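# Move yellow sponge into steel box, box onto workbench

## Task

Retrieve the yellow sponge from beneath the workbench and place it inside the steel box, then set the box level on the workbench top with nothing overhanging the edge. Neither robot may topple or finish leaning. The result must hold without any robot supporting it, so release everything and back the robots away at the end.

## Robot and tools

Two mobile robots share the room. stretch is a Hello Robot Stretch 3: a two-wheeled base, a lift on a mast, and one telescoping arm pointing to the robot's RIGHT, so reaching forward means driving. Its base is 0.33 m long and 0.34 m wide and turns about a point 0.05 m behind its front edge. rby is a Rainbow RB-Y1: a two-wheeled base (0.66 m by 0.58 m, front edge 0.10 m ahead of the wheel axle), a folding torso (leg), two 7-joint arms with grippers, and a head. Neither base can slide sideways.

Frames: each robot reports in its own base frame, origin on the floor midway between its drive wheels, x forward, y left, z up. Odometry is that frame at the scene's start and counts wheel turns only, so slipping looks like travel. stretch's hand_pose is the point where closed fingertips meet; rby's left_hand and right_hand are the midpoints between the pads, fingers along -z, closing along x. rby's chest is a spine point 0.08 m below the shoulders. Relative placement of the two robots can only be judged from images, lidar_m and the depth grids.

execute_actions takes "actions": a list holding one action or nothing (empty just returns state and pictures), and optional "cameras": names from rby_head_camera, rby_left_wrist_camera, rby_right_wrist_camera, stretch_head_camera, stretch_nav_camera, stretch_wrist_camera, or all; omitted or null gives all, [] gives none. The action is an object keyed "stretch" and/or "rby"; every motion in it starts at once.

stretch part: "base" holds exactly one relative command: {"translate_m": d}, -1 to 1 m from the current spot, forward positive; or {"rotate_rad": d}, -3.2 to 3.2, counter-clockwise (left) positive. "joints" are absolute targets: lift_m 0 to 1.1; arm_m 0 to 0.52 extension; wrist_yaw_rad -1.345 to 4.42 (0 along the arm, positive toward the front, 3.0 folded over the base); wrist_pitch_rad -1.57 to 0.451 (negative tips fingers down); wrist_roll_rad -2.911 to 2.911; gripper_m -0.089 to 0.179 (bigger is wider; real gap is a bit less); head_pan_rad -3.953 to 1.73 (-1.57 looks along the arm); head_tilt_rad -1.53 to 0.419 (negative down). "contact_limits": {"arm_m": 1 to 100}, a motor effort percent at which the arm motion halts; small values are gentler.

rby part: "base" the same two relative commands, translate_m -3 to 3 m, rotate_rad -3.2 to 3.2. "joints" absolute: torso_squat_rad 0 to 1.2, torso_shift_rad -0.3 to 0.6, torso_pitch_rad -0.2 to 1.4 (positive bows), torso_yaw_rad -1.5 to 1.5; per arm shoulder_pitch -2.356 to 2.356 (negative raises forward), shoulder_roll 0 to 3.141 on the left and -3.141 to 0 on the right (outward), shoulder_yaw -2.094 to 2.094, elbow -2.617 to 0.01, forearm_roll -3.141 to 3.141, wrist_pitch -1.57 to 1.919, hand_roll -2.705 to 2.705, gripper_m 0 to 0.1 clear opening; head_pan_rad -0.523 to 0.523, head_tilt_rad -0.35 to 1.57 (positive down). Names carry left_/right_ prefixes and _rad/_m suffixes as in the schema. Torso sums must obey: squat+shift<=1.52; squat-shift+pitch<=1.57; shift+0.5pitch-0.4squat<=0.7; shift+0.3pitch-0.5squat<=0.39. "speeds" caps translate_m (0.05-0.4 m/s) or rotate_rad (0.1-1.509 rad/s); a base move needing over 8.667 s is refused. "min_time_s" 0.1 to 8 sets the shortest duration of arm and head motions.

An unknown key or out-of-range number rejects the whole call. Joints or bases left out of an action may keep pushing toward old targets. If a result reports a stop, further calls in the same reply are skipped. No action exceeds 15 s.

wait {"seconds": 0 to 10} lets the scene run and returns state and images. zoom_image {"camera", "region": [x0,y0,x1,y1]} enlarges up to 504x504 pixels of that camera's latest full image (head cameras 896x504, wrist cameras 644x364, nav camera 672x504 fisheye). finished_scene {"scene": n} ends the scene irreversibly and reports success.

Results: base_status and joint_status per motion: done, off_target (resting short, may still push), contact_stop, time_out, torque_fault, limit_stop_at_<name>, stopped_with_arm, not_followed. on_its_own covers uncommanded parts; "held at" is the held target. motor_effort is percent of max with peak in brackets, noisy and biased. lidar_m: 12 distances in 30-degree sectors, first straight ahead, counter-clockwise, at 0.17 m height, "-" for nothing. wrist_depth_mm and head_depth_mm: 7x7 median depths from top left. base_tilt in degrees (forward, right), with a fixed error up to about 4.

stretch tips: the base is fast only when stowed (lift_m under 0.30, arm_m under 0.03, wrist_yaw_rad over 2.54). Fold or unfold the wrist only with lift_m 0.32 to 0.95, wrist_pitch_rad -0.4 and roll near 0. Keep wrist pitched -0.5 or lower when yaw is below -0.4. Grip by sending gripper_m below the object's width; release by going 0.02 above the touch value. After a contact_stop the arm or lift goes slack. Pushing with the gripper above about 0.45 m, or driving while pushing or holding something fixed, can tip it; if it leans, pull the gripper away and lower the lift near 0.2.

rby tips: to hold, command an opening at least 0.005 m under the object's width (off_target is then normal). A stop on one joint halts its whole group (torso, or one arm); back off arms first, then torso, in separate actions. Guards stop arms before hitting the body or each other, but not hands against the other arm. Each arm carries 3 kg; heavy loads far forward can tip it. Exceeding a joint load limit freezes rby 10 s; held loads also heat motors, and at 80 °C the arm brakes.

Avoid: any hard contact between the robots or between rby's arms, driving into a touching robot, drops and slams, robots leaning or falling, and uneven travel while both carry one object.

Each tool is called after "Call:" by a JSON object that holds its "method" and its "body", one argument or row to a line.

## Session

Call:
{"method": "execute_actions", "body": {
  "actions": []
}}

Scene clock: 0.00 s.
stretch.base_odometry: x=+0.000 y=+0.000 heading=+0.000 (m, m, rad; stretch's odometry frame)
stretch.turned_by_wheels: +0.000 (rad since the last result)
stretch.turned_by_imu: +0.000 (rad since the last result)
stretch.base_tilt: forward=+0.6 right=+0.3 (deg)
stretch.lidar_m: 1.21 1.56 1.57 1.95 2.12 3.12 3.23 1.85 3.56 1.85 1.28 1.19
stretch.head_depth_mm: 1073 1079 1089 1087 1092 1098 1097 / 1136 1132 1131 1144 1143 1146 1144 / 1189 1183 1191 1197 1197 1206 1197 / 1241 1241 1236 1256 1264 1255 1270 / 1303 1319 1313 1318 1319 1329 1332 / 1387 1382 1380 1390 1389 1392 1406 / 1494 1479 1497 1501 1501 1455 1461
stretch.base_status: not commanded
stretch.joint_positions: lift_m=+0.397 arm_m=+0.000 wrist_yaw_rad=+3.124 wrist_pitch_rad=-0.554 wrist_roll_rad=+0.008 gripper_m=+0.037 head_pan_rad=-0.016 head_tilt_rad=-0.023
stretch.joint_status: not commanded
stretch.motor_effort: left_wheel=+0 right_wheel=+0 lift_m=+42 arm_m=+0 wrist_yaw_rad=+0 wrist_pitch_rad=+5 wrist_roll_rad=+0 gripper_m=+0 head_pan_rad=+0 head_tilt_rad=+4 (%)
stretch.hand_pose: x=-0.0176 y=+0.0605 z=+0.3799 quat_wxyz=(+0.200, +0.684, +0.187, +0.676) (m; stretch's base frame)
stretch.wrist_depth_mm: - - - - - - - / - - - - - - - / 864 923 - 948 978 - - / 728 745 773 782 799 812 859 / 632 650 682 675 693 704 716 / 548 563 - 570 620 606 601 / 500 - - - 526 533 539
rby.base_odometry: x=+0.000 y=+0.000 heading=+0.000 (m, m, rad; rby's odometry frame)
rby.base_status: not commanded
rby.joint_positions: torso_squat_rad=+0.350 torso_shift_rad=-0.001 torso_pitch_rad=+0.000 torso_yaw_rad=+0.000 left_shoulder_pitch_rad=+0.005 left_shoulder_roll_rad=+0.012 left_shoulder_yaw_rad=+0.039 left_elbow_rad=-0.305 left_forearm_roll_rad=+0.036 left_wrist_pitch_rad=+0.026 left_hand_roll_rad=-0.031 left_gripper_m=+0.099 right_shoulder_pitch_rad=-0.022 right_shoulder_roll_rad=-0.003 right_shoulder_yaw_rad=+0.031 right_elbow_rad=-0.184 right_forearm_roll_rad=+0.000 right_wrist_pitch_rad=-0.043 right_hand_roll_rad=+0.026 right_gripper_m=+0.100 head_pan_rad=+0.001 head_tilt_rad=+0.399
rby.joint_status: not commanded
rby.chest: x=-0.2286 y=-0.0011 z=+1.2475 quat_wxyz=(+1.000, +0.001, +0.000, +0.000) (m; rby's base frame)
rby.left_hand: x=-0.0911 y=+0.2348 z=+0.5761 quat_wxyz=(+0.990, +0.009, -0.136, +0.022) (m; rby's base frame)
rby.right_hand: x=-0.1136 y=-0.2187 z=+0.5714 quat_wxyz=(+0.992, +0.000, -0.124, +0.033) (m; rby's base frame)
pictures: rby_head_camera, rby_left_wrist_camera, rby_right_wrist_camera, stretch_head_camera (sideways: a quarter turn clockwise sets it upright), stretch_nav_camera (sideways: a quarter turn counterclockwise sets it upright), stretch_wrist_camera
Images, in order (width x height): rby_head_camera 896x504, rby_left_wrist_camera 644x364, rby_right_wrist_camera 644x364, stretch_head_camera 896x504, stretch_nav_camera 672x504, stretch_wrist_camera 644x364.

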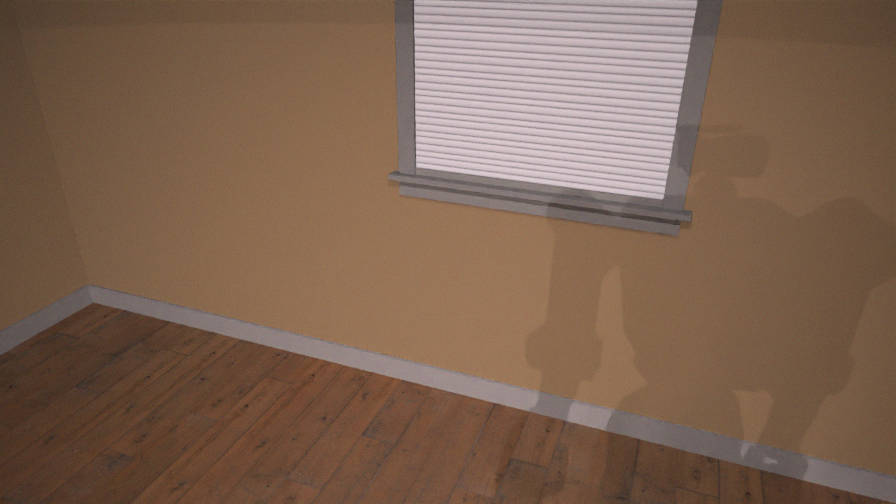

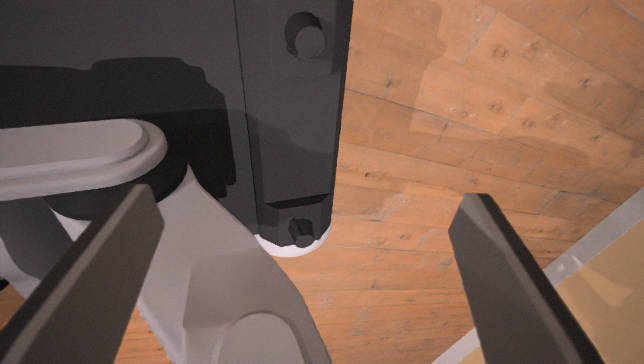

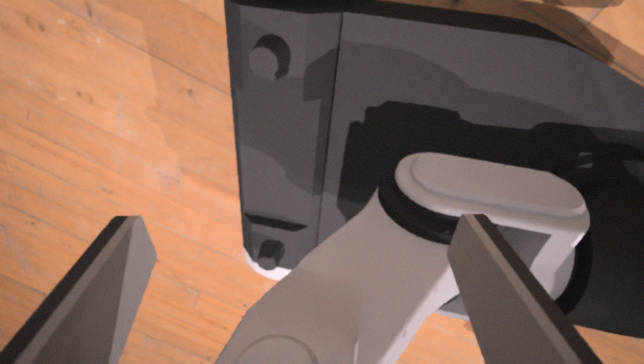

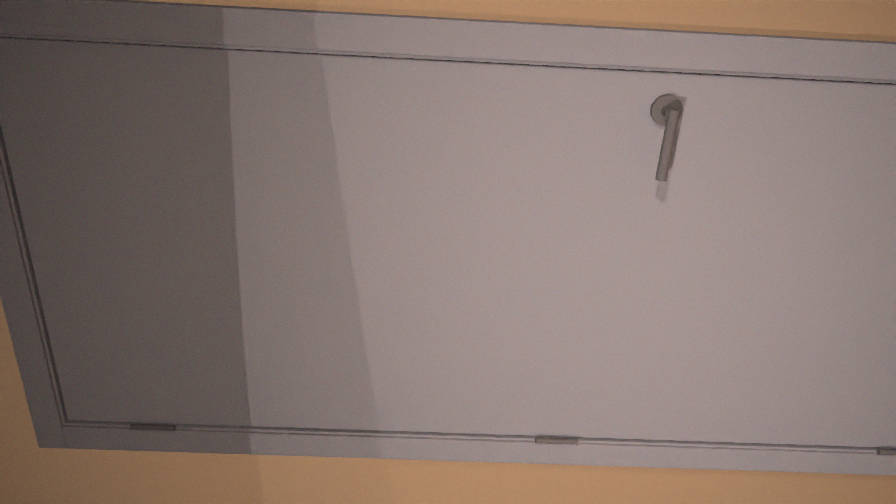

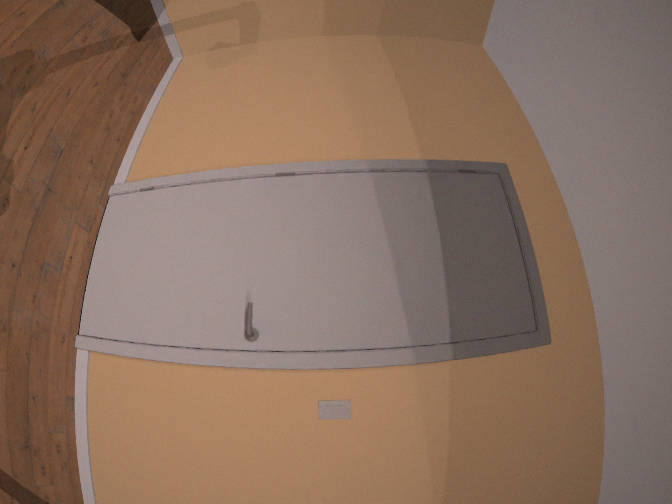

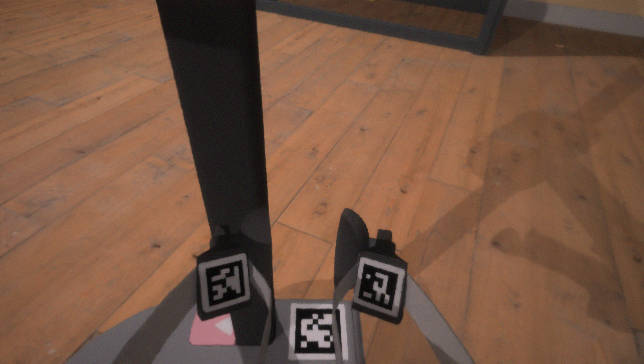

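The workbench seems behind-left of Stretch. Look around.

Call:
{"method": "execute_actions", "body": {
  "actions": [
    {"stretch":{"joints":{"head_pan_rad":-3.0,"head_tilt_rad":-0.6}},"rby":{"base":{"rotate_rad":3.0}}}
  ],
  "cameras": ["rby_head_camera","stretch_nav_camera","stretch_head_camera"]
}}

Scene clock: 5.67 s.
stretch.base_odometry: x=+0.000 y=+0.000 heading=+0.000 (m, m, rad; stretch's odometry frame)
stretch.turned_by_wheels: +0.000 (rad since the last result)
stretch.turned_by_imu: +0.001 (rad since the last result)
stretch.base_tilt: forward=+0.6 right=+0.3 (deg)
stretch.lidar_m: 1.21 1.56 1.57 1.95 2.12 3.09 3.23 2.00 3.56 1.85 1.28 1.18
stretch.head_depth_mm: 3085 2954 3157 2338 1832 1496 1267 / 3263 3433 3162 2353 1820 1484 1262 / 3485 3672 3212 2332 1810 1488 1263 / 3614 - 3161 2301 1816 1466 1251 / 3932 - 3109 2256 1783 1474 1244 / - - 3106 2249 1791 1459 1232 / 3835 - 3091 2235 1767 1463 1235
stretch.base_status: not commanded
stretch.joint_positions: lift_m=+0.397 arm_m=+0.000 wrist_yaw_rad=+3.124 wrist_pitch_rad=-0.554 wrist_roll_rad=+0.008 gripper_m=+0.037 head_pan_rad=-2.993 head_tilt_rad=-0.593
stretch.joint_status: all done
stretch.motor_effort: left_wheel=+0(0) right_wheel=-1(1) lift_m=+42(42) arm_m=+0(0) wrist_yaw_rad=-1(1) wrist_pitch_rad=+5(5) wrist_roll_rad=+0(0) gripper_m=+0(1) head_pan_rad=-2(34) head_tilt_rad=-5(44) (%)
stretch.hand_pose: x=-0.0176 y=+0.0605 z=+0.3799 quat_wxyz=(+0.200, +0.684, +0.187, +0.676) (m; stretch's base frame)
stretch.wrist_depth_mm: - - - - - - - / - - - - - - - / 898 914 - 960 946 - - / 759 749 749 807 827 824 853 / 636 646 643 662 701 695 697 / 560 567 - 594 611 610 616 / 500 - - - 513 537 549
rby.base_odometry: x=+0.000 y=+0.000 heading=+2.999 (m, m, rad; rby's odometry frame)
rby.base_status: done
rby.joint_positions: torso_squat_rad=+0.350 torso_shift_rad=-0.001 torso_pitch_rad=+0.000 torso_yaw_rad=+0.000 left_shoulder_pitch_rad=+0.005 left_shoulder_roll_rad=+0.012 left_shoulder_yaw_rad=+0.039 left_elbow_rad=-0.305 left_forearm_roll_rad=+0.036 left_wrist_pitch_rad=+0.026 left_hand_roll_rad=-0.031 left_gripper_m=+0.099 right_shoulder_pitch_rad=-0.022 right_shoulder_roll_rad=-0.003 right_shoulder_yaw_rad=+0.031 right_elbow_rad=-0.184 right_forearm_roll_rad=+0.000 right_wrist_pitch_rad=-0.043 right_hand_roll_rad=+0.026 right_gripper_m=+0.100 head_pan_rad=+0.001 head_tilt_rad=+0.399
rby.joint_status: not commanded
rby.chest: x=-0.2287 y=-0.0012 z=+1.2475 quat_wxyz=(+1.000, +0.001, +0.000, +0.000) (m; rby's base frame)
rby.left_hand: x=-0.0911 y=+0.2348 z=+0.5761 quat_wxyz=(+0.990, +0.009, -0.136, +0.022) (m; rby's base frame)
rby.right_hand: x=-0.1136 y=-0.2187 z=+0.5714 quat_wxyz=(+0.992, +0.000, -0.124, +0.033) (m; rby's base frame)
pictures: rby_head_camera, stretch_head_camera (sideways: a quarter turn clockwise sets it upright), stretch_nav_camera (sideways: a quarter turn counterclockwise sets it upright)
Images, in order (width x height): rby_head_camera 896x504, stretch_head_camera 896x504, stretch_nav_camera 672x504.

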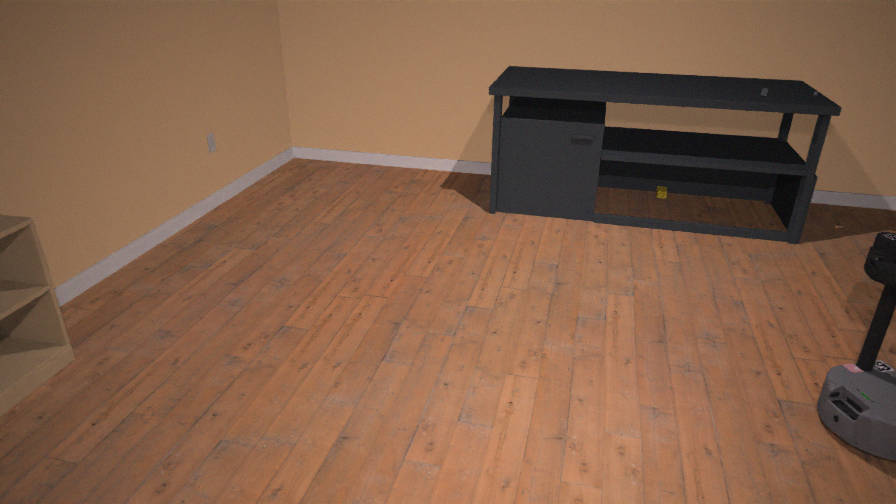

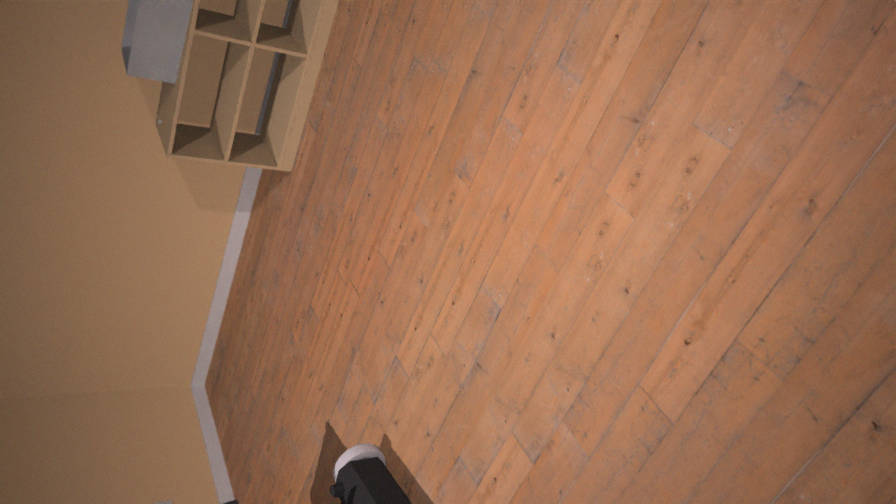

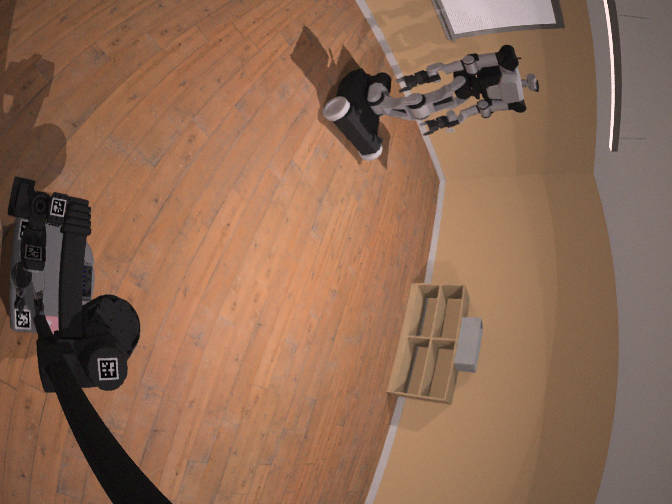

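Call:
{"method": "execute_actions", "body": {
  "actions": [
    {"stretch":{"joints":{"head_pan_rad":1.7,"head_tilt_rad":-0.6}},"rby":{"base":{"rotate_rad":0.9}}}
  ],
  "cameras": ["rby_head_camera","stretch_nav_camera","stretch_head_camera"]
}}

Scene clock: 9.20 s.
stretch.base_odometry: x=+0.000 y=+0.000 heading=+0.000 (m, m, rad; stretch's odometry frame)
stretch.turned_by_wheels: +0.000 (rad since the last result)
stretch.turned_by_imu: +0.001 (rad since the last result)
stretch.base_tilt: forward=+0.8 right=+0.3 (deg)
stretch.lidar_m: 1.21 1.56 1.57 1.95 2.12 3.10 3.22 1.95 2.13 1.86 1.28 1.19
stretch.head_depth_mm: 2019 2084 1940 2181 1840 1497 1263 / 2129 2086 2059 2249 1814 1475 1260 / 2245 2048 2241 2319 1798 1487 1261 / 2386 2168 2111 2210 1785 1483 1248 / 2565 2129 2169 2283 1778 1478 1252 / 2743 2263 2346 2244 1775 1475 1261 / 2969 3397 3055 2284 - - -
stretch.base_status: not commanded
stretch.joint_positions: lift_m=+0.397 arm_m=+0.000 wrist_yaw_rad=+3.124 wrist_pitch_rad=-0.554 wrist_roll_rad=+0.008 gripper_m=+0.037 head_pan_rad=+1.693 head_tilt_rad=-0.593
stretch.joint_status: all done
stretch.motor_effort: left_wheel=+0(0) right_wheel=-1(1) lift_m=+42(42) arm_m=+0(0) wrist_yaw_rad=+0(0) wrist_pitch_rad=+4(5) wrist_roll_rad=+0(0) gripper_m=-1(0) head_pan_rad=+2(31) head_tilt_rad=-4(4) (%)
stretch.hand_pose: x=-0.0176 y=+0.0605 z=+0.3799 quat_wxyz=(+0.200, +0.684, +0.187, +0.676) (m; stretch's base frame)
stretch.wrist_depth_mm: - - - - - - - / - - - - - - - / 865 912 - 956 996 - - / 739 739 761 791 824 813 866 / 631 633 671 665 701 701 718 / 562 569 - 568 615 608 615 / 502 - - - 524 530 539
rby.base_odometry: x=+0.000 y=+0.000 heading=-2.384 (m, m, rad; rby's odometry frame)
rby.base_status: done
rby.joint_positions: torso_squat_rad=+0.350 torso_shift_rad=-0.001 torso_pitch_rad=+0.000 torso_yaw_rad=+0.000 left_shoulder_pitch_rad=+0.005 left_shoulder_roll_rad=+0.012 left_shoulder_yaw_rad=+0.039 left_elbow_rad=-0.305 left_forearm_roll_rad=+0.036 left_wrist_pitch_rad=+0.026 left_hand_roll_rad=-0.031 left_gripper_m=+0.099 right_shoulder_pitch_rad=-0.022 right_shoulder_roll_rad=-0.003 right_shoulder_yaw_rad=+0.031 right_elbow_rad=-0.184 right_forearm_roll_rad=+0.000 right_wrist_pitch_rad=-0.043 right_hand_roll_rad=+0.026 right_gripper_m=+0.100 head_pan_rad=+0.001 head_tilt_rad=+0.399
rby.joint_status: not commanded
rby.chest: x=-0.2287 y=-0.0012 z=+1.2475 quat_wxyz=(+1.000, +0.001, +0.000, +0.000) (m; rby's base frame)
rby.left_hand: x=-0.0911 y=+0.2348 z=+0.5761 quat_wxyz=(+0.990, +0.009, -0.136, +0.022) (m; rby's base frame)
rby.right_hand: x=-0.1136 y=-0.2187 z=+0.5714 quat_wxyz=(+0.992, +0.000, -0.124, +0.033) (m; rby's base frame)
pictures: rby_head_camera, stretch_head_camera (sideways: a quarter turn clockwise sets it upright), stretch_nav_camera (sideways: a quarter turn counterclockwise sets it upright)
Images, in order (width x height): rby_head_camera 896x504, stretch_head_camera 896x504, stretch_nav_camera 672x504.

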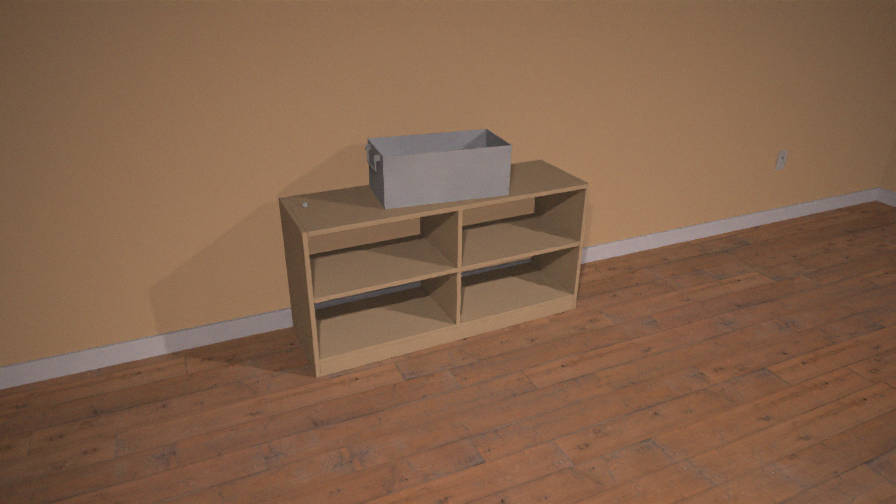

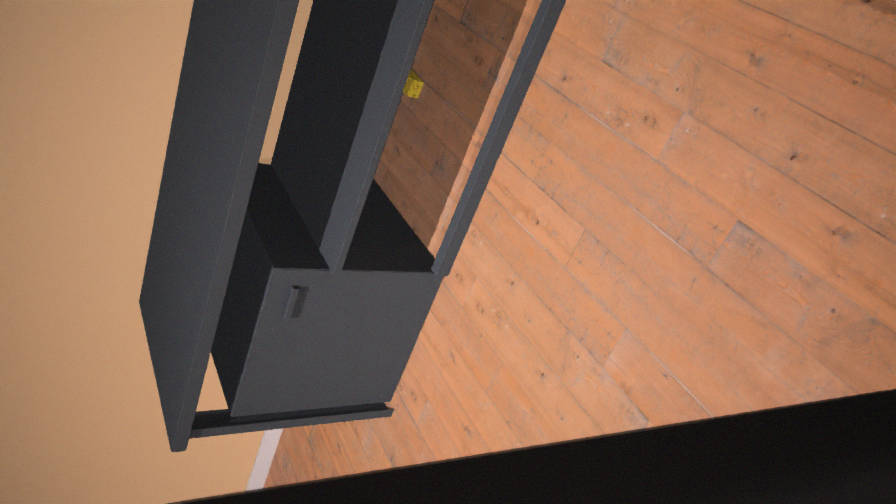

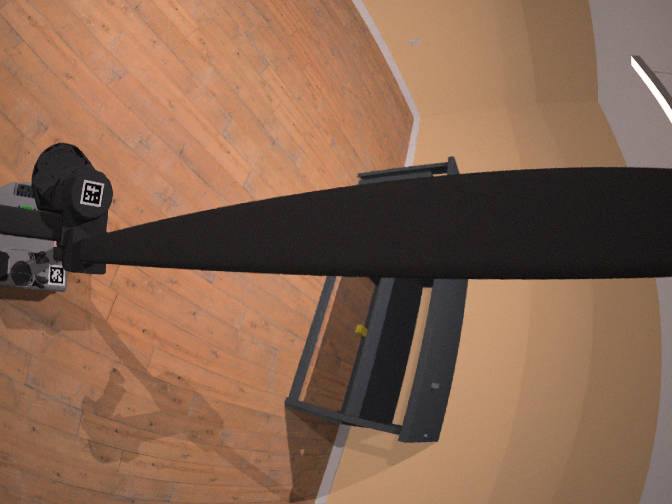

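Call:
{"method": "execute_actions", "body": {
  "actions": [
    {"stretch":{"base":{"rotate_rad":1.19},"joints":{"lift_m":0.28,"head_pan_rad":0,"head_tilt_rad":-0.7}},"rby":{"base":{"rotate_rad":-0.28}}}
  ],
  "cameras": []
}}

Call:
{"method": "execute_actions", "body": {
  "actions": [
    {"stretch":{"base":{"translate_m":1.0}},"rby":{"base":{"translate_m":1.6}}}
  ],
  "cameras": []
}}

Call:
{"method": "execute_actions", "body": {
  "actions": [
    {"stretch":{"base":{"translate_m":0.3}},"rby":{"base":{"rotate_rad":0.77},"joints":{"head_tilt_rad":0.6}}}
  ],
  "cameras": ["rby_head_camera","stretch_nav_camera","stretch_head_camera"]
}}

Scene clock: 13.83 s.
stretch.base_odometry: x=+0.000 y=+0.000 heading=+1.190 (m, m, rad; stretch's odometry frame)
stretch.turned_by_wheels: +1.190 (rad since the last result)
stretch.turned_by_imu: +1.174 (rad since the last result)
stretch.base_tilt: forward=+0.5 right=+0.3 (deg)
stretch.lidar_m: 1.56 1.95 3.51 3.11 3.24 1.95 3.56 1.64 1.24 1.18 1.25 1.81
stretch.head_depth_mm: 1983 2185 2430 2040 1678 1410 1217 / 1957 2210 2438 2026 1649 1391 1196 / 1974 2111 2387 1983 1646 1382 1193 / 1965 1718 1952 1990 1627 1375 1198 / 1965 1670 1948 1992 1623 1380 1187 / 1974 2042 2237 1954 1605 1363 1190 / 2016 1996 2223 1957 1609 1356 1184
stretch.base_status: done
stretch.joint_positions: lift_m=+0.280 arm_m=+0.000 wrist_yaw_rad=+3.124 wrist_pitch_rad=-0.555 wrist_roll_rad=+0.008 gripper_m=+0.037 head_pan_rad=+0.007 head_tilt_rad=-0.692
stretch.joint_status: all done
stretch.motor_effort: left_wheel=-2(8) right_wheel=+2(7) lift_m=+30(36) arm_m=+0(0) wrist_yaw_rad=+0(1) wrist_pitch_rad=+5(5) wrist_roll_rad=+0(1) gripper_m=+0(1) head_pan_rad=-2(34) head_tilt_rad=-5(20) (%)
stretch.hand_pose: x=-0.0176 y=+0.0604 z=+0.2637 quat_wxyz=(+0.201, +0.684, +0.187, +0.676) (m; stretch's base frame)
stretch.wrist_depth_mm: - - - - - - - / 866 861 - 909 987 - - / 694 695 - 740 754 769 813 / 579 585 587 617 624 640 669 / 497 512 - 548 535 548 556 / - - - - 476 461 479 / - - - - 401 411 419
rby.base_odometry: x=+0.000 y=+0.000 heading=-2.663 (m, m, rad; rby's odometry frame)
rby.base_status: done
rby.joint_positions: torso_squat_rad=+0.350 torso_shift_rad=-0.001 torso_pitch_rad=+0.000 torso_yaw_rad=+0.000 left_shoulder_pitch_rad=+0.005 left_shoulder_roll_rad=+0.012 left_shoulder_yaw_rad=+0.039 left_elbow_rad=-0.305 left_forearm_roll_rad=+0.036 left_wrist_pitch_rad=+0.026 left_hand_roll_rad=-0.031 left_gripper_m=+0.099 right_shoulder_pitch_rad=-0.022 right_shoulder_roll_rad=-0.003 right_shoulder_yaw_rad=+0.031 right_elbow_rad=-0.184 right_forearm_roll_rad=+0.000 right_wrist_pitch_rad=-0.043 right_hand_roll_rad=+0.026 right_gripper_m=+0.100 head_pan_rad=+0.001 head_tilt_rad=+0.399
rby.joint_status: not commanded
rby.chest: x=-0.2286 y=-0.0011 z=+1.2475 quat_wxyz=(+1.000, +0.001, +0.000, +0.000) (m; rby's base frame)
rby.left_hand: x=-0.0911 y=+0.2348 z=+0.5761 quat_wxyz=(+0.990, +0.009, -0.136, +0.022) (m; rby's base frame)
rby.right_hand: x=-0.1136 y=-0.2187 z=+0.5714 quat_wxyz=(+0.992, +0.000, -0.124, +0.033) (m; rby's base frame)
pictures: none
No camera images: the call's "cameras" was empty. Leave "cameras" out to get every camera's image.

Scene clock: 19.23 s.
stretch.base_odometry: x=+0.372 y=+0.928 heading=+1.190 (m, m, rad; stretch's odometry frame)
stretch.turned_by_wheels: +0.000 (rad since the last result)
stretch.turned_by_imu: +0.003 (rad since the last result)
stretch.base_tilt: forward=+0.4 right=+0.3 (deg)
stretch.lidar_m: 0.58 1.34 1.21 3.39 2.72 2.84 4.12 1.70 1.27 1.23 1.33 1.37
stretch.head_depth_mm: 1103 1233 1384 1605 1678 1394 1214 / 1114 1247 1380 1547 1613 1401 1204 / 1125 1235 1009 784 844 1096 1185 / 1126 1243 1001 775 1062 1315 1199 / 1141 1238 994 774 1058 1318 1186 / 1150 1250 987 768 1058 1326 1186 / 1166 1266 972 761 1073 1335 1183
stretch.base_status: done
stretch.joint_positions: lift_m=+0.280 arm_m=+0.000 wrist_yaw_rad=+3.124 wrist_pitch_rad=-0.555 wrist_roll_rad=+0.008 gripper_m=+0.037 head_pan_rad=+0.007 head_tilt_rad=-0.692
stretch.joint_status: not commanded
stretch.motor_effort: left_wheel=-2(6) right_wheel=+2(7) lift_m=+31(31) arm_m=-1(0) wrist_yaw_rad=-1(1) wrist_pitch_rad=+5(4) wrist_roll_rad=+0(0) gripper_m=+0(0) head_pan_rad=-2(3) head_tilt_rad=-4(5) (%)
stretch.hand_pose: x=-0.0176 y=+0.0604 z=+0.2637 quat_wxyz=(+0.201, +0.684, +0.187, +0.676) (m; stretch's base frame)
stretch.wrist_depth_mm: - - - - - - - / 841 869 - 934 952 973 - / 689 697 - 747 757 771 768 / 576 589 592 607 632 637 644 / 504 518 - 541 530 537 550 / - - - - 471 469 475 / - - - - 405 415 417
rby.base_odometry: x=-1.420 y=-0.738 heading=-2.662 (m, m, rad; rby's odometry frame)
rby.base_status: done
rby.joint_positions: torso_squat_rad=+0.350 torso_shift_rad=-0.001 torso_pitch_rad=+0.000 torso_yaw_rad=+0.000 left_shoulder_pitch_rad=+0.005 left_shoulder_roll_rad=+0.012 left_shoulder_yaw_rad=+0.039 left_elbow_rad=-0.305 left_forearm_roll_rad=+0.036 left_wrist_pitch_rad=+0.026 left_hand_roll_rad=-0.031 left_gripper_m=+0.099 right_shoulder_pitch_rad=-0.022 right_shoulder_roll_rad=-0.003 right_shoulder_yaw_rad=+0.031 right_elbow_rad=-0.184 right_forearm_roll_rad=+0.000 right_wrist_pitch_rad=-0.043 right_hand_roll_rad=+0.026 right_gripper_m=+0.100 head_pan_rad=+0.001 head_tilt_rad=+0.399
rby.joint_status: not commanded
rby.chest: x=-0.2286 y=-0.0012 z=+1.2475 quat_wxyz=(+1.000, +0.001, +0.000, +0.000) (m; rby's base frame)
rby.left_hand: x=-0.0911 y=+0.2348 z=+0.5761 quat_wxyz=(+0.990, +0.009, -0.136, +0.022) (m; rby's base frame)
rby.right_hand: x=-0.1136 y=-0.2187 z=+0.5714 quat_wxyz=(+0.992, +0.000, -0.124, +0.033) (m; rby's base frame)
pictures: none
No camera images: the call's "cameras" was empty. Leave "cameras" out to get every camera's image.

Scene clock: 22.17 s.
stretch.base_odometry: x=+0.483 y=+1.207 heading=+1.190 (m, m, rad; stretch's odometry frame)
stretch.turned_by_wheels: +0.000 (rad since the last result)
stretch.turned_by_imu: +0.001 (rad since the last result)
stretch.base_tilt: forward=+0.6 right=+0.3 (deg)
stretch.lidar_m: 0.36 1.02 1.08 1.54 2.67 2.71 4.16 1.68 1.27 1.27 1.34 0.28
stretch.head_depth_mm: 848 940 1065 1235 1451 1406 1213 / 848 954 1045 865 660 543 497 / 862 959 1005 784 639 540 497 / 862 977 1002 775 639 537 502 / 876 979 988 771 633 535 751 / 885 992 979 765 627 532 751 / 894 997 979 763 623 530 761
stretch.base_status: done
stretch.joint_positions: lift_m=+0.280 arm_m=+0.000 wrist_yaw_rad=+3.124 wrist_pitch_rad=-0.555 wrist_roll_rad=+0.008 gripper_m=+0.037 head_pan_rad=+0.007 head_tilt_rad=-0.693
stretch.joint_status: not commanded
stretch.motor_effort: left_wheel=-2(6) right_wheel=+2(8) lift_m=+31(31) arm_m=+0(0) wrist_yaw_rad=+0(1) wrist_pitch_rad=+4(5) wrist_roll_rad=+0(0) gripper_m=+0(0) head_pan_rad=-2(2) head_tilt_rad=-5(5) (%)
stretch.hand_pose: x=-0.0176 y=+0.0604 z=+0.2637 quat_wxyz=(+0.201, +0.684, +0.187, +0.676) (m; stretch's base frame)
stretch.wrist_depth_mm: - - - - - 972 996 / 845 886 - 950 951 - - / 679 698 - 734 748 732 801 / 574 569 587 610 628 606 658 / 499 526 - 557 539 520 544 / - - - - 471 463 441 / - - - - 400 408 388
rby.base_odometry: x=-1.420 y=-0.738 heading=-1.892 (m, m, rad; rby's odometry frame)
rby.base_status: done
rby.joint_positions: torso_squat_rad=+0.350 torso_shift_rad=-0.001 torso_pitch_rad=+0.000 torso_yaw_rad=+0.000 left_shoulder_pitch_rad=+0.005 left_shoulder_roll_rad=+0.012 left_shoulder_yaw_rad=+0.039 left_elbow_rad=-0.305 left_forearm_roll_rad=+0.036 left_wrist_pitch_rad=+0.026 left_hand_roll_rad=-0.031 left_gripper_m=+0.099 right_shoulder_pitch_rad=-0.022 right_shoulder_roll_rad=-0.003 right_shoulder_yaw_rad=+0.031 right_elbow_rad=-0.184 right_forearm_roll_rad=+0.000 right_wrist_pitch_rad=-0.043 right_hand_roll_rad=+0.026 right_gripper_m=+0.100 head_pan_rad=+0.001 head_tilt_rad=+0.600
rby.joint_status: all done
rby.chest: x=-0.2286 y=-0.0012 z=+1.2475 quat_wxyz=(+1.000, +0.001, +0.000, +0.000) (m; rby's base frame)
rby.left_hand: x=-0.0911 y=+0.2348 z=+0.5761 quat_wxyz=(+0.990, +0.009, -0.136, +0.022) (m; rby's base frame)
rby.right_hand: x=-0.1136 y=-0.2187 z=+0.5714 quat_wxyz=(+0.992, +0.000, -0.124, +0.033) (m; rby's base frame)
pictures: rby_head_camera, stretch_head_camera (sideways: a quarter turn clockwise sets it upright), stretch_nav_camera (sideways: a quarter turn counterclockwise sets it upright)
Images, in order (width x height): rby_head_camera 896x504, stretch_head_camera 896x504, stretch_nav_camera 672x504.

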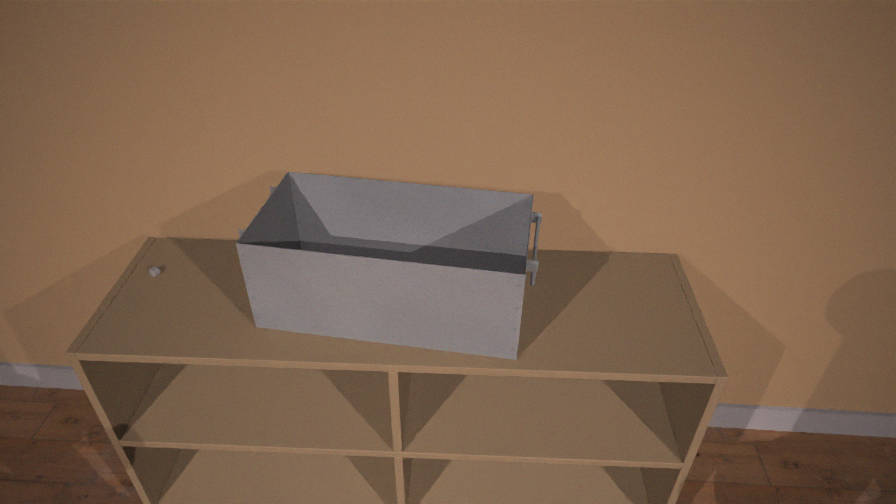

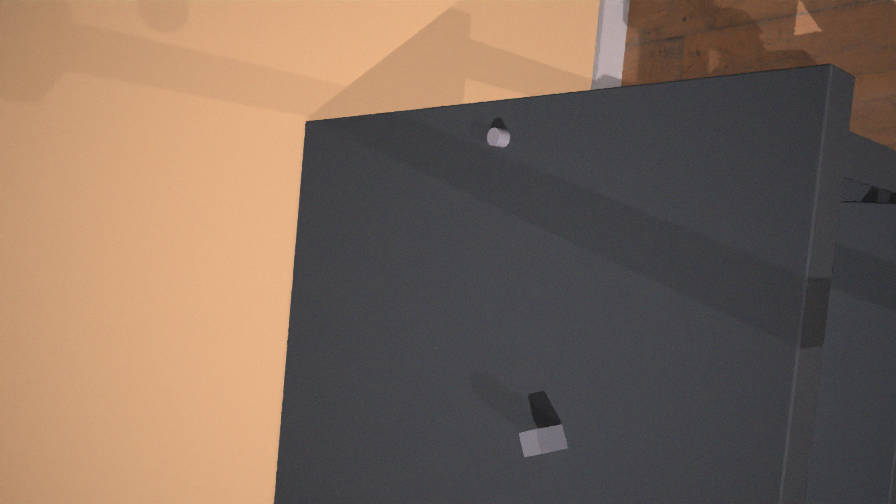

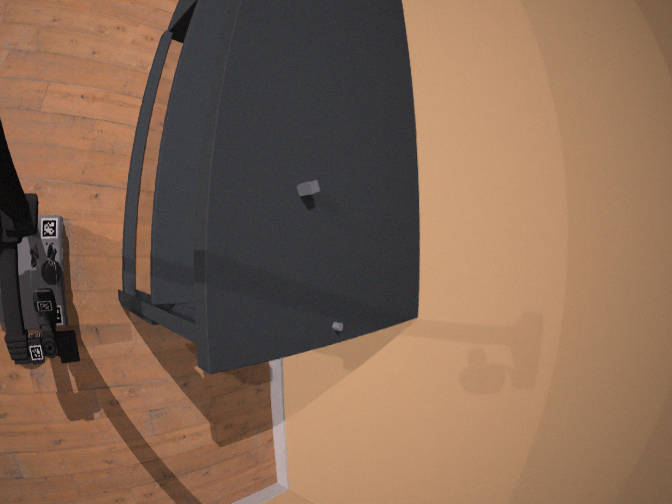

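Call:
{"method": "execute_actions", "body": {
  "actions": [
    {"stretch":{"base":{"translate_m":-0.1}},"rby":{"joints":{"left_shoulder_pitch_rad":-1.1,"left_elbow_rad":-0.6,"left_wrist_pitch_rad":1.7,"left_hand_roll_rad":1.57,"right_shoulder_pitch_rad":-1.1,"right_elbow_rad":-0.6,"right_wrist_pitch_rad":1.7,"right_hand_roll_rad":1.57,"torso_squat_rad":0.1,"head_tilt_rad":0.8}}}
  ],
  "cameras": []
}}

Call:
{"method": "execute_actions", "body": {
  "actions": [
    {"stretch":{"base":{"rotate_rad":1.62},"joints":{"head_pan_rad":-1.57,"head_tilt_rad":-0.9}},"rby":{"base":{"translate_m":0.4}}}
  ]
}}

Scene clock: 25.10 s.
stretch.base_odometry: x=+0.446 y=+1.114 heading=+1.190 (m, m, rad; stretch's odometry frame)
stretch.turned_by_wheels: +0.000 (rad since the last result)
stretch.turned_by_imu: +0.000 (rad since the last result)
stretch.base_tilt: forward=+0.6 right=+0.4 (deg)
stretch.lidar_m: 0.38 1.13 1.12 3.39 2.59 2.69 4.13 1.71 1.28 1.25 1.34 0.39
stretch.head_depth_mm: 931 1038 1173 1352 1557 1403 1205 / 938 1052 1149 1286 676 582 1210 / 946 1057 1014 784 641 580 844 / 956 1071 1002 776 633 577 1091 / 964 1087 992 770 630 862 1080 / 974 1087 981 766 630 859 1094 / 984 1106 978 761 627 866 1097
stretch.base_status: done
stretch.joint_positions: lift_m=+0.280 arm_m=+0.000 wrist_yaw_rad=+3.124 wrist_pitch_rad=-0.555 wrist_roll_rad=+0.008 gripper_m=+0.037 head_pan_rad=+0.007 head_tilt_rad=-0.693
stretch.joint_status: not commanded
stretch.motor_effort: left_wheel=-2(9) right_wheel=+1(6) lift_m=+31(31) arm_m=-1(0) wrist_yaw_rad=-1(0) wrist_pitch_rad=+5(5) wrist_roll_rad=+0(0) gripper_m=+0(0) head_pan_rad=-2(3) head_tilt_rad=-5(5) (%)
stretch.hand_pose: x=-0.0176 y=+0.0604 z=+0.2637 quat_wxyz=(+0.201, +0.684, +0.187, +0.676) (m; stretch's base frame)
stretch.wrist_depth_mm: - - - - - - 973 / 849 904 - 946 968 937 - / 688 713 - 744 758 738 798 / 579 571 578 616 626 630 625 / 501 519 - 548 534 540 513 / - - - - 468 466 462 / - - - - 399 420 419
rby.base_odometry: x=-1.420 y=-0.738 heading=-1.892 (m, m, rad; rby's odometry frame)
rby.base_status: not commanded
rby.joint_positions: torso_squat_rad=+0.100 torso_shift_rad=-0.001 torso_pitch_rad=+0.000 torso_yaw_rad=+0.000 left_shoulder_pitch_rad=-1.100 left_shoulder_roll_rad=+0.012 left_shoulder_yaw_rad=+0.039 left_elbow_rad=-0.600 left_forearm_roll_rad=+0.036 left_wrist_pitch_rad=+1.700 left_hand_roll_rad=+1.570 left_gripper_m=+0.099 right_shoulder_pitch_rad=-1.100 right_shoulder_roll_rad=-0.003 right_shoulder_yaw_rad=+0.031 right_elbow_rad=-0.600 right_forearm_roll_rad=+0.000 right_wrist_pitch_rad=+1.700 right_hand_roll_rad=+1.570 right_gripper_m=+0.100 head_pan_rad=+0.001 head_tilt_rad=+0.800
rby.joint_status: all done
rby.chest: x=-0.2287 y=-0.0012 z=+1.2864 quat_wxyz=(+1.000, +0.001, +0.000, +0.000) (m; rby's base frame)
rby.left_hand: x=+0.2560 y=+0.1264 z=+1.0050 quat_wxyz=(+0.797, +0.065, -0.023, +0.599) (m; rby's base frame)
rby.right_hand: x=+0.2578 y=-0.1340 z=+1.0052 quat_wxyz=(+0.582, -0.058, +0.093, +0.806) (m; rby's base frame)
pictures: none
No camera images: the call's "cameras" was empty. Leave "cameras" out to get every camera's image.

Scene clock: 27.47 s.
stretch.base_odometry: x=+0.446 y=+1.114 heading=+2.809 (m, m, rad; stretch's odometry frame)
stretch.turned_by_wheels: +1.620 (rad since the last result)
stretch.turned_by_imu: +1.595 (rad since the last result)
stretch.base_tilt: forward=+0.7 right=+0.4 (deg)
stretch.lidar_m: 3.39 2.91 4.84 3.82 1.67 1.27 1.25 1.35 0.38 0.38 1.13 1.12
stretch.head_depth_mm: 989 1143 1342 1576 1446 1277 1141 / 1003 946 751 639 1354 1268 1129 / 1013 912 748 635 744 1122 1168 / 1025 906 745 632 916 1220 1166 / 1026 896 736 629 926 1211 1136 / 1034 892 731 624 923 1230 1119 / 1034 881 726 620 955 1218 1117
stretch.base_status: done
stretch.joint_positions: lift_m=+0.280 arm_m=+0.000 wrist_yaw_rad=+3.124 wrist_pitch_rad=-0.555 wrist_roll_rad=+0.008 gripper_m=+0.037 head_pan_rad=-1.563 head_tilt_rad=-0.889
stretch.joint_status: all done
stretch.motor_effort: left_wheel=-2(8) right_wheel=+2(8) lift_m=+31(31) arm_m=+0(1) wrist_yaw_rad=-1(1) wrist_pitch_rad=+5(4) wrist_roll_rad=+0(0) gripper_m=+0(1) head_pan_rad=-3(33) head_tilt_rad=-7(31) (%)
stretch.hand_pose: x=-0.0176 y=+0.0604 z=+0.2637 quat_wxyz=(+0.201, +0.684, +0.187, +0.676) (m; stretch's base frame)
stretch.wrist_depth_mm: - - - - - - - / 843 839 - 940 956 - - / 685 705 - 745 766 772 794 / 579 584 583 611 627 640 653 / 497 516 - 536 525 537 544 / - - - - 470 465 476 / - - - - 395 415 418
rby.base_odometry: x=-1.546 y=-1.117 heading=-1.892 (m, m, rad; rby's odometry frame)
rby.base_status: done
rby.joint_positions: torso_squat_rad=+0.100 torso_shift_rad=-0.001 torso_pitch_rad=+0.000 torso_yaw_rad=+0.000 left_shoulder_pitch_rad=-1.100 left_shoulder_roll_rad=+0.012 left_shoulder_yaw_rad=+0.039 left_elbow_rad=-0.600 left_forearm_roll_rad=+0.036 left_wrist_pitch_rad=+1.700 left_hand_roll_rad=+1.570 left_gripper_m=+0.099 right_shoulder_pitch_rad=-1.100 right_shoulder_roll_rad=-0.003 right_shoulder_yaw_rad=+0.031 right_elbow_rad=-0.600 right_forearm_roll_rad=+0.000 right_wrist_pitch_rad=+1.700 right_hand_roll_rad=+1.570 right_gripper_m=+0.100 head_pan_rad=+0.001 head_tilt_rad=+0.800
rby.joint_status: not commanded
rby.chest: x=-0.2286 y=-0.0012 z=+1.2864 quat_wxyz=(+1.000, +0.001, +0.000, +0.000) (m; rby's base frame)
rby.left_hand: x=+0.2560 y=+0.1264 z=+1.0049 quat_wxyz=(+0.797, +0.066, -0.023, +0.599) (m; rby's base frame)
rby.right_hand: x=+0.2577 y=-0.1341 z=+1.0050 quat_wxyz=(+0.582, -0.058, +0.093, +0.806) (m; rby's base frame)
pictures: rby_head_camera, rby_left_wrist_camera, rby_right_wrist_camera, stretch_head_camera (sideways: a quarter turn clockwise sets it upright), stretch_nav_camera (sideways: a quarter turn counterclockwise sets it upright), stretch_wrist_camera
Images, in order (width x height): rby_head_camera 896x504, rby_left_wrist_camera 644x364, rby_right_wrist_camera 644x364, stretch_head_camera 896x504, stretch_nav_camera 672x504, stretch_wrist_camera 644x364.

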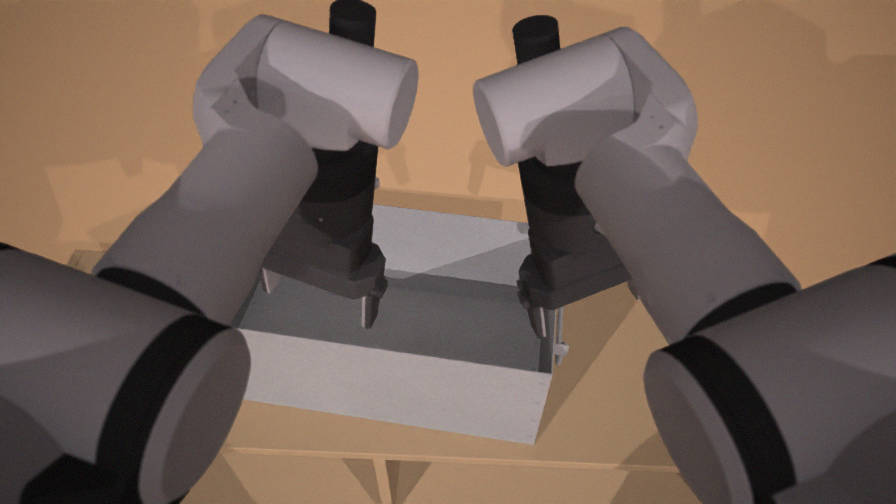

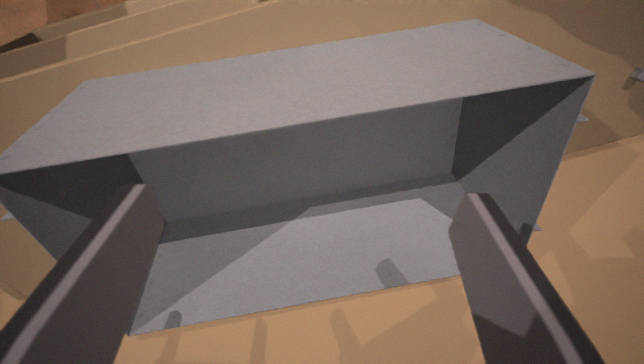

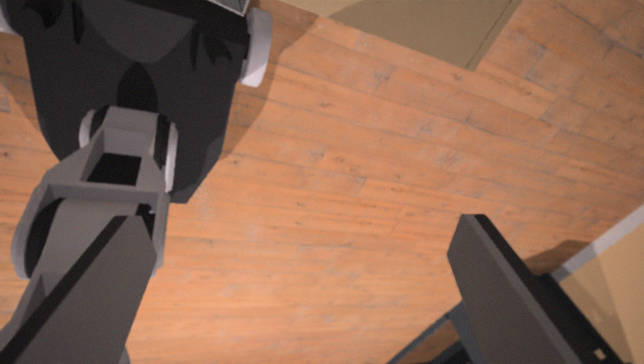

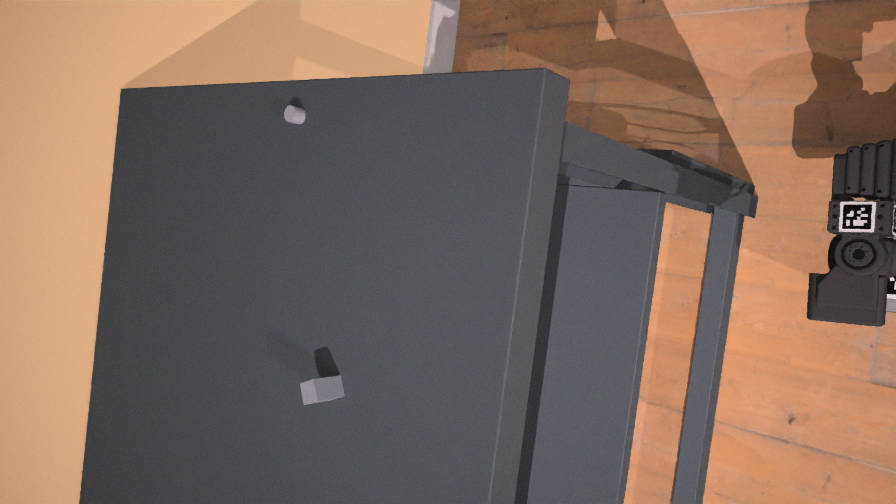

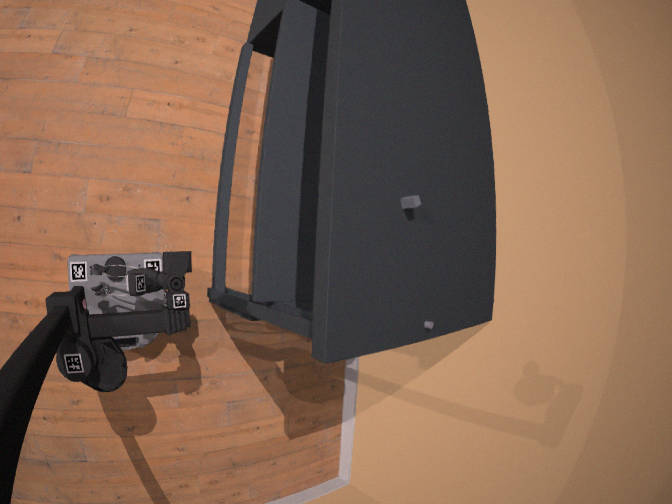

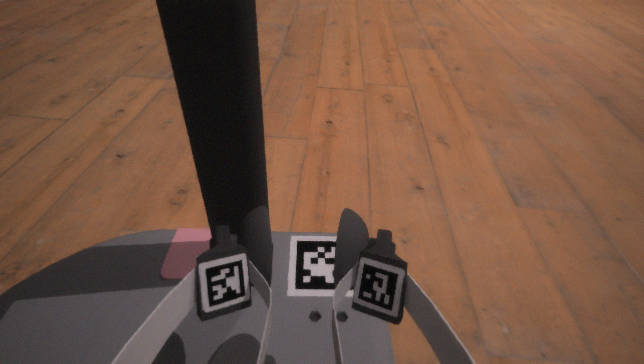

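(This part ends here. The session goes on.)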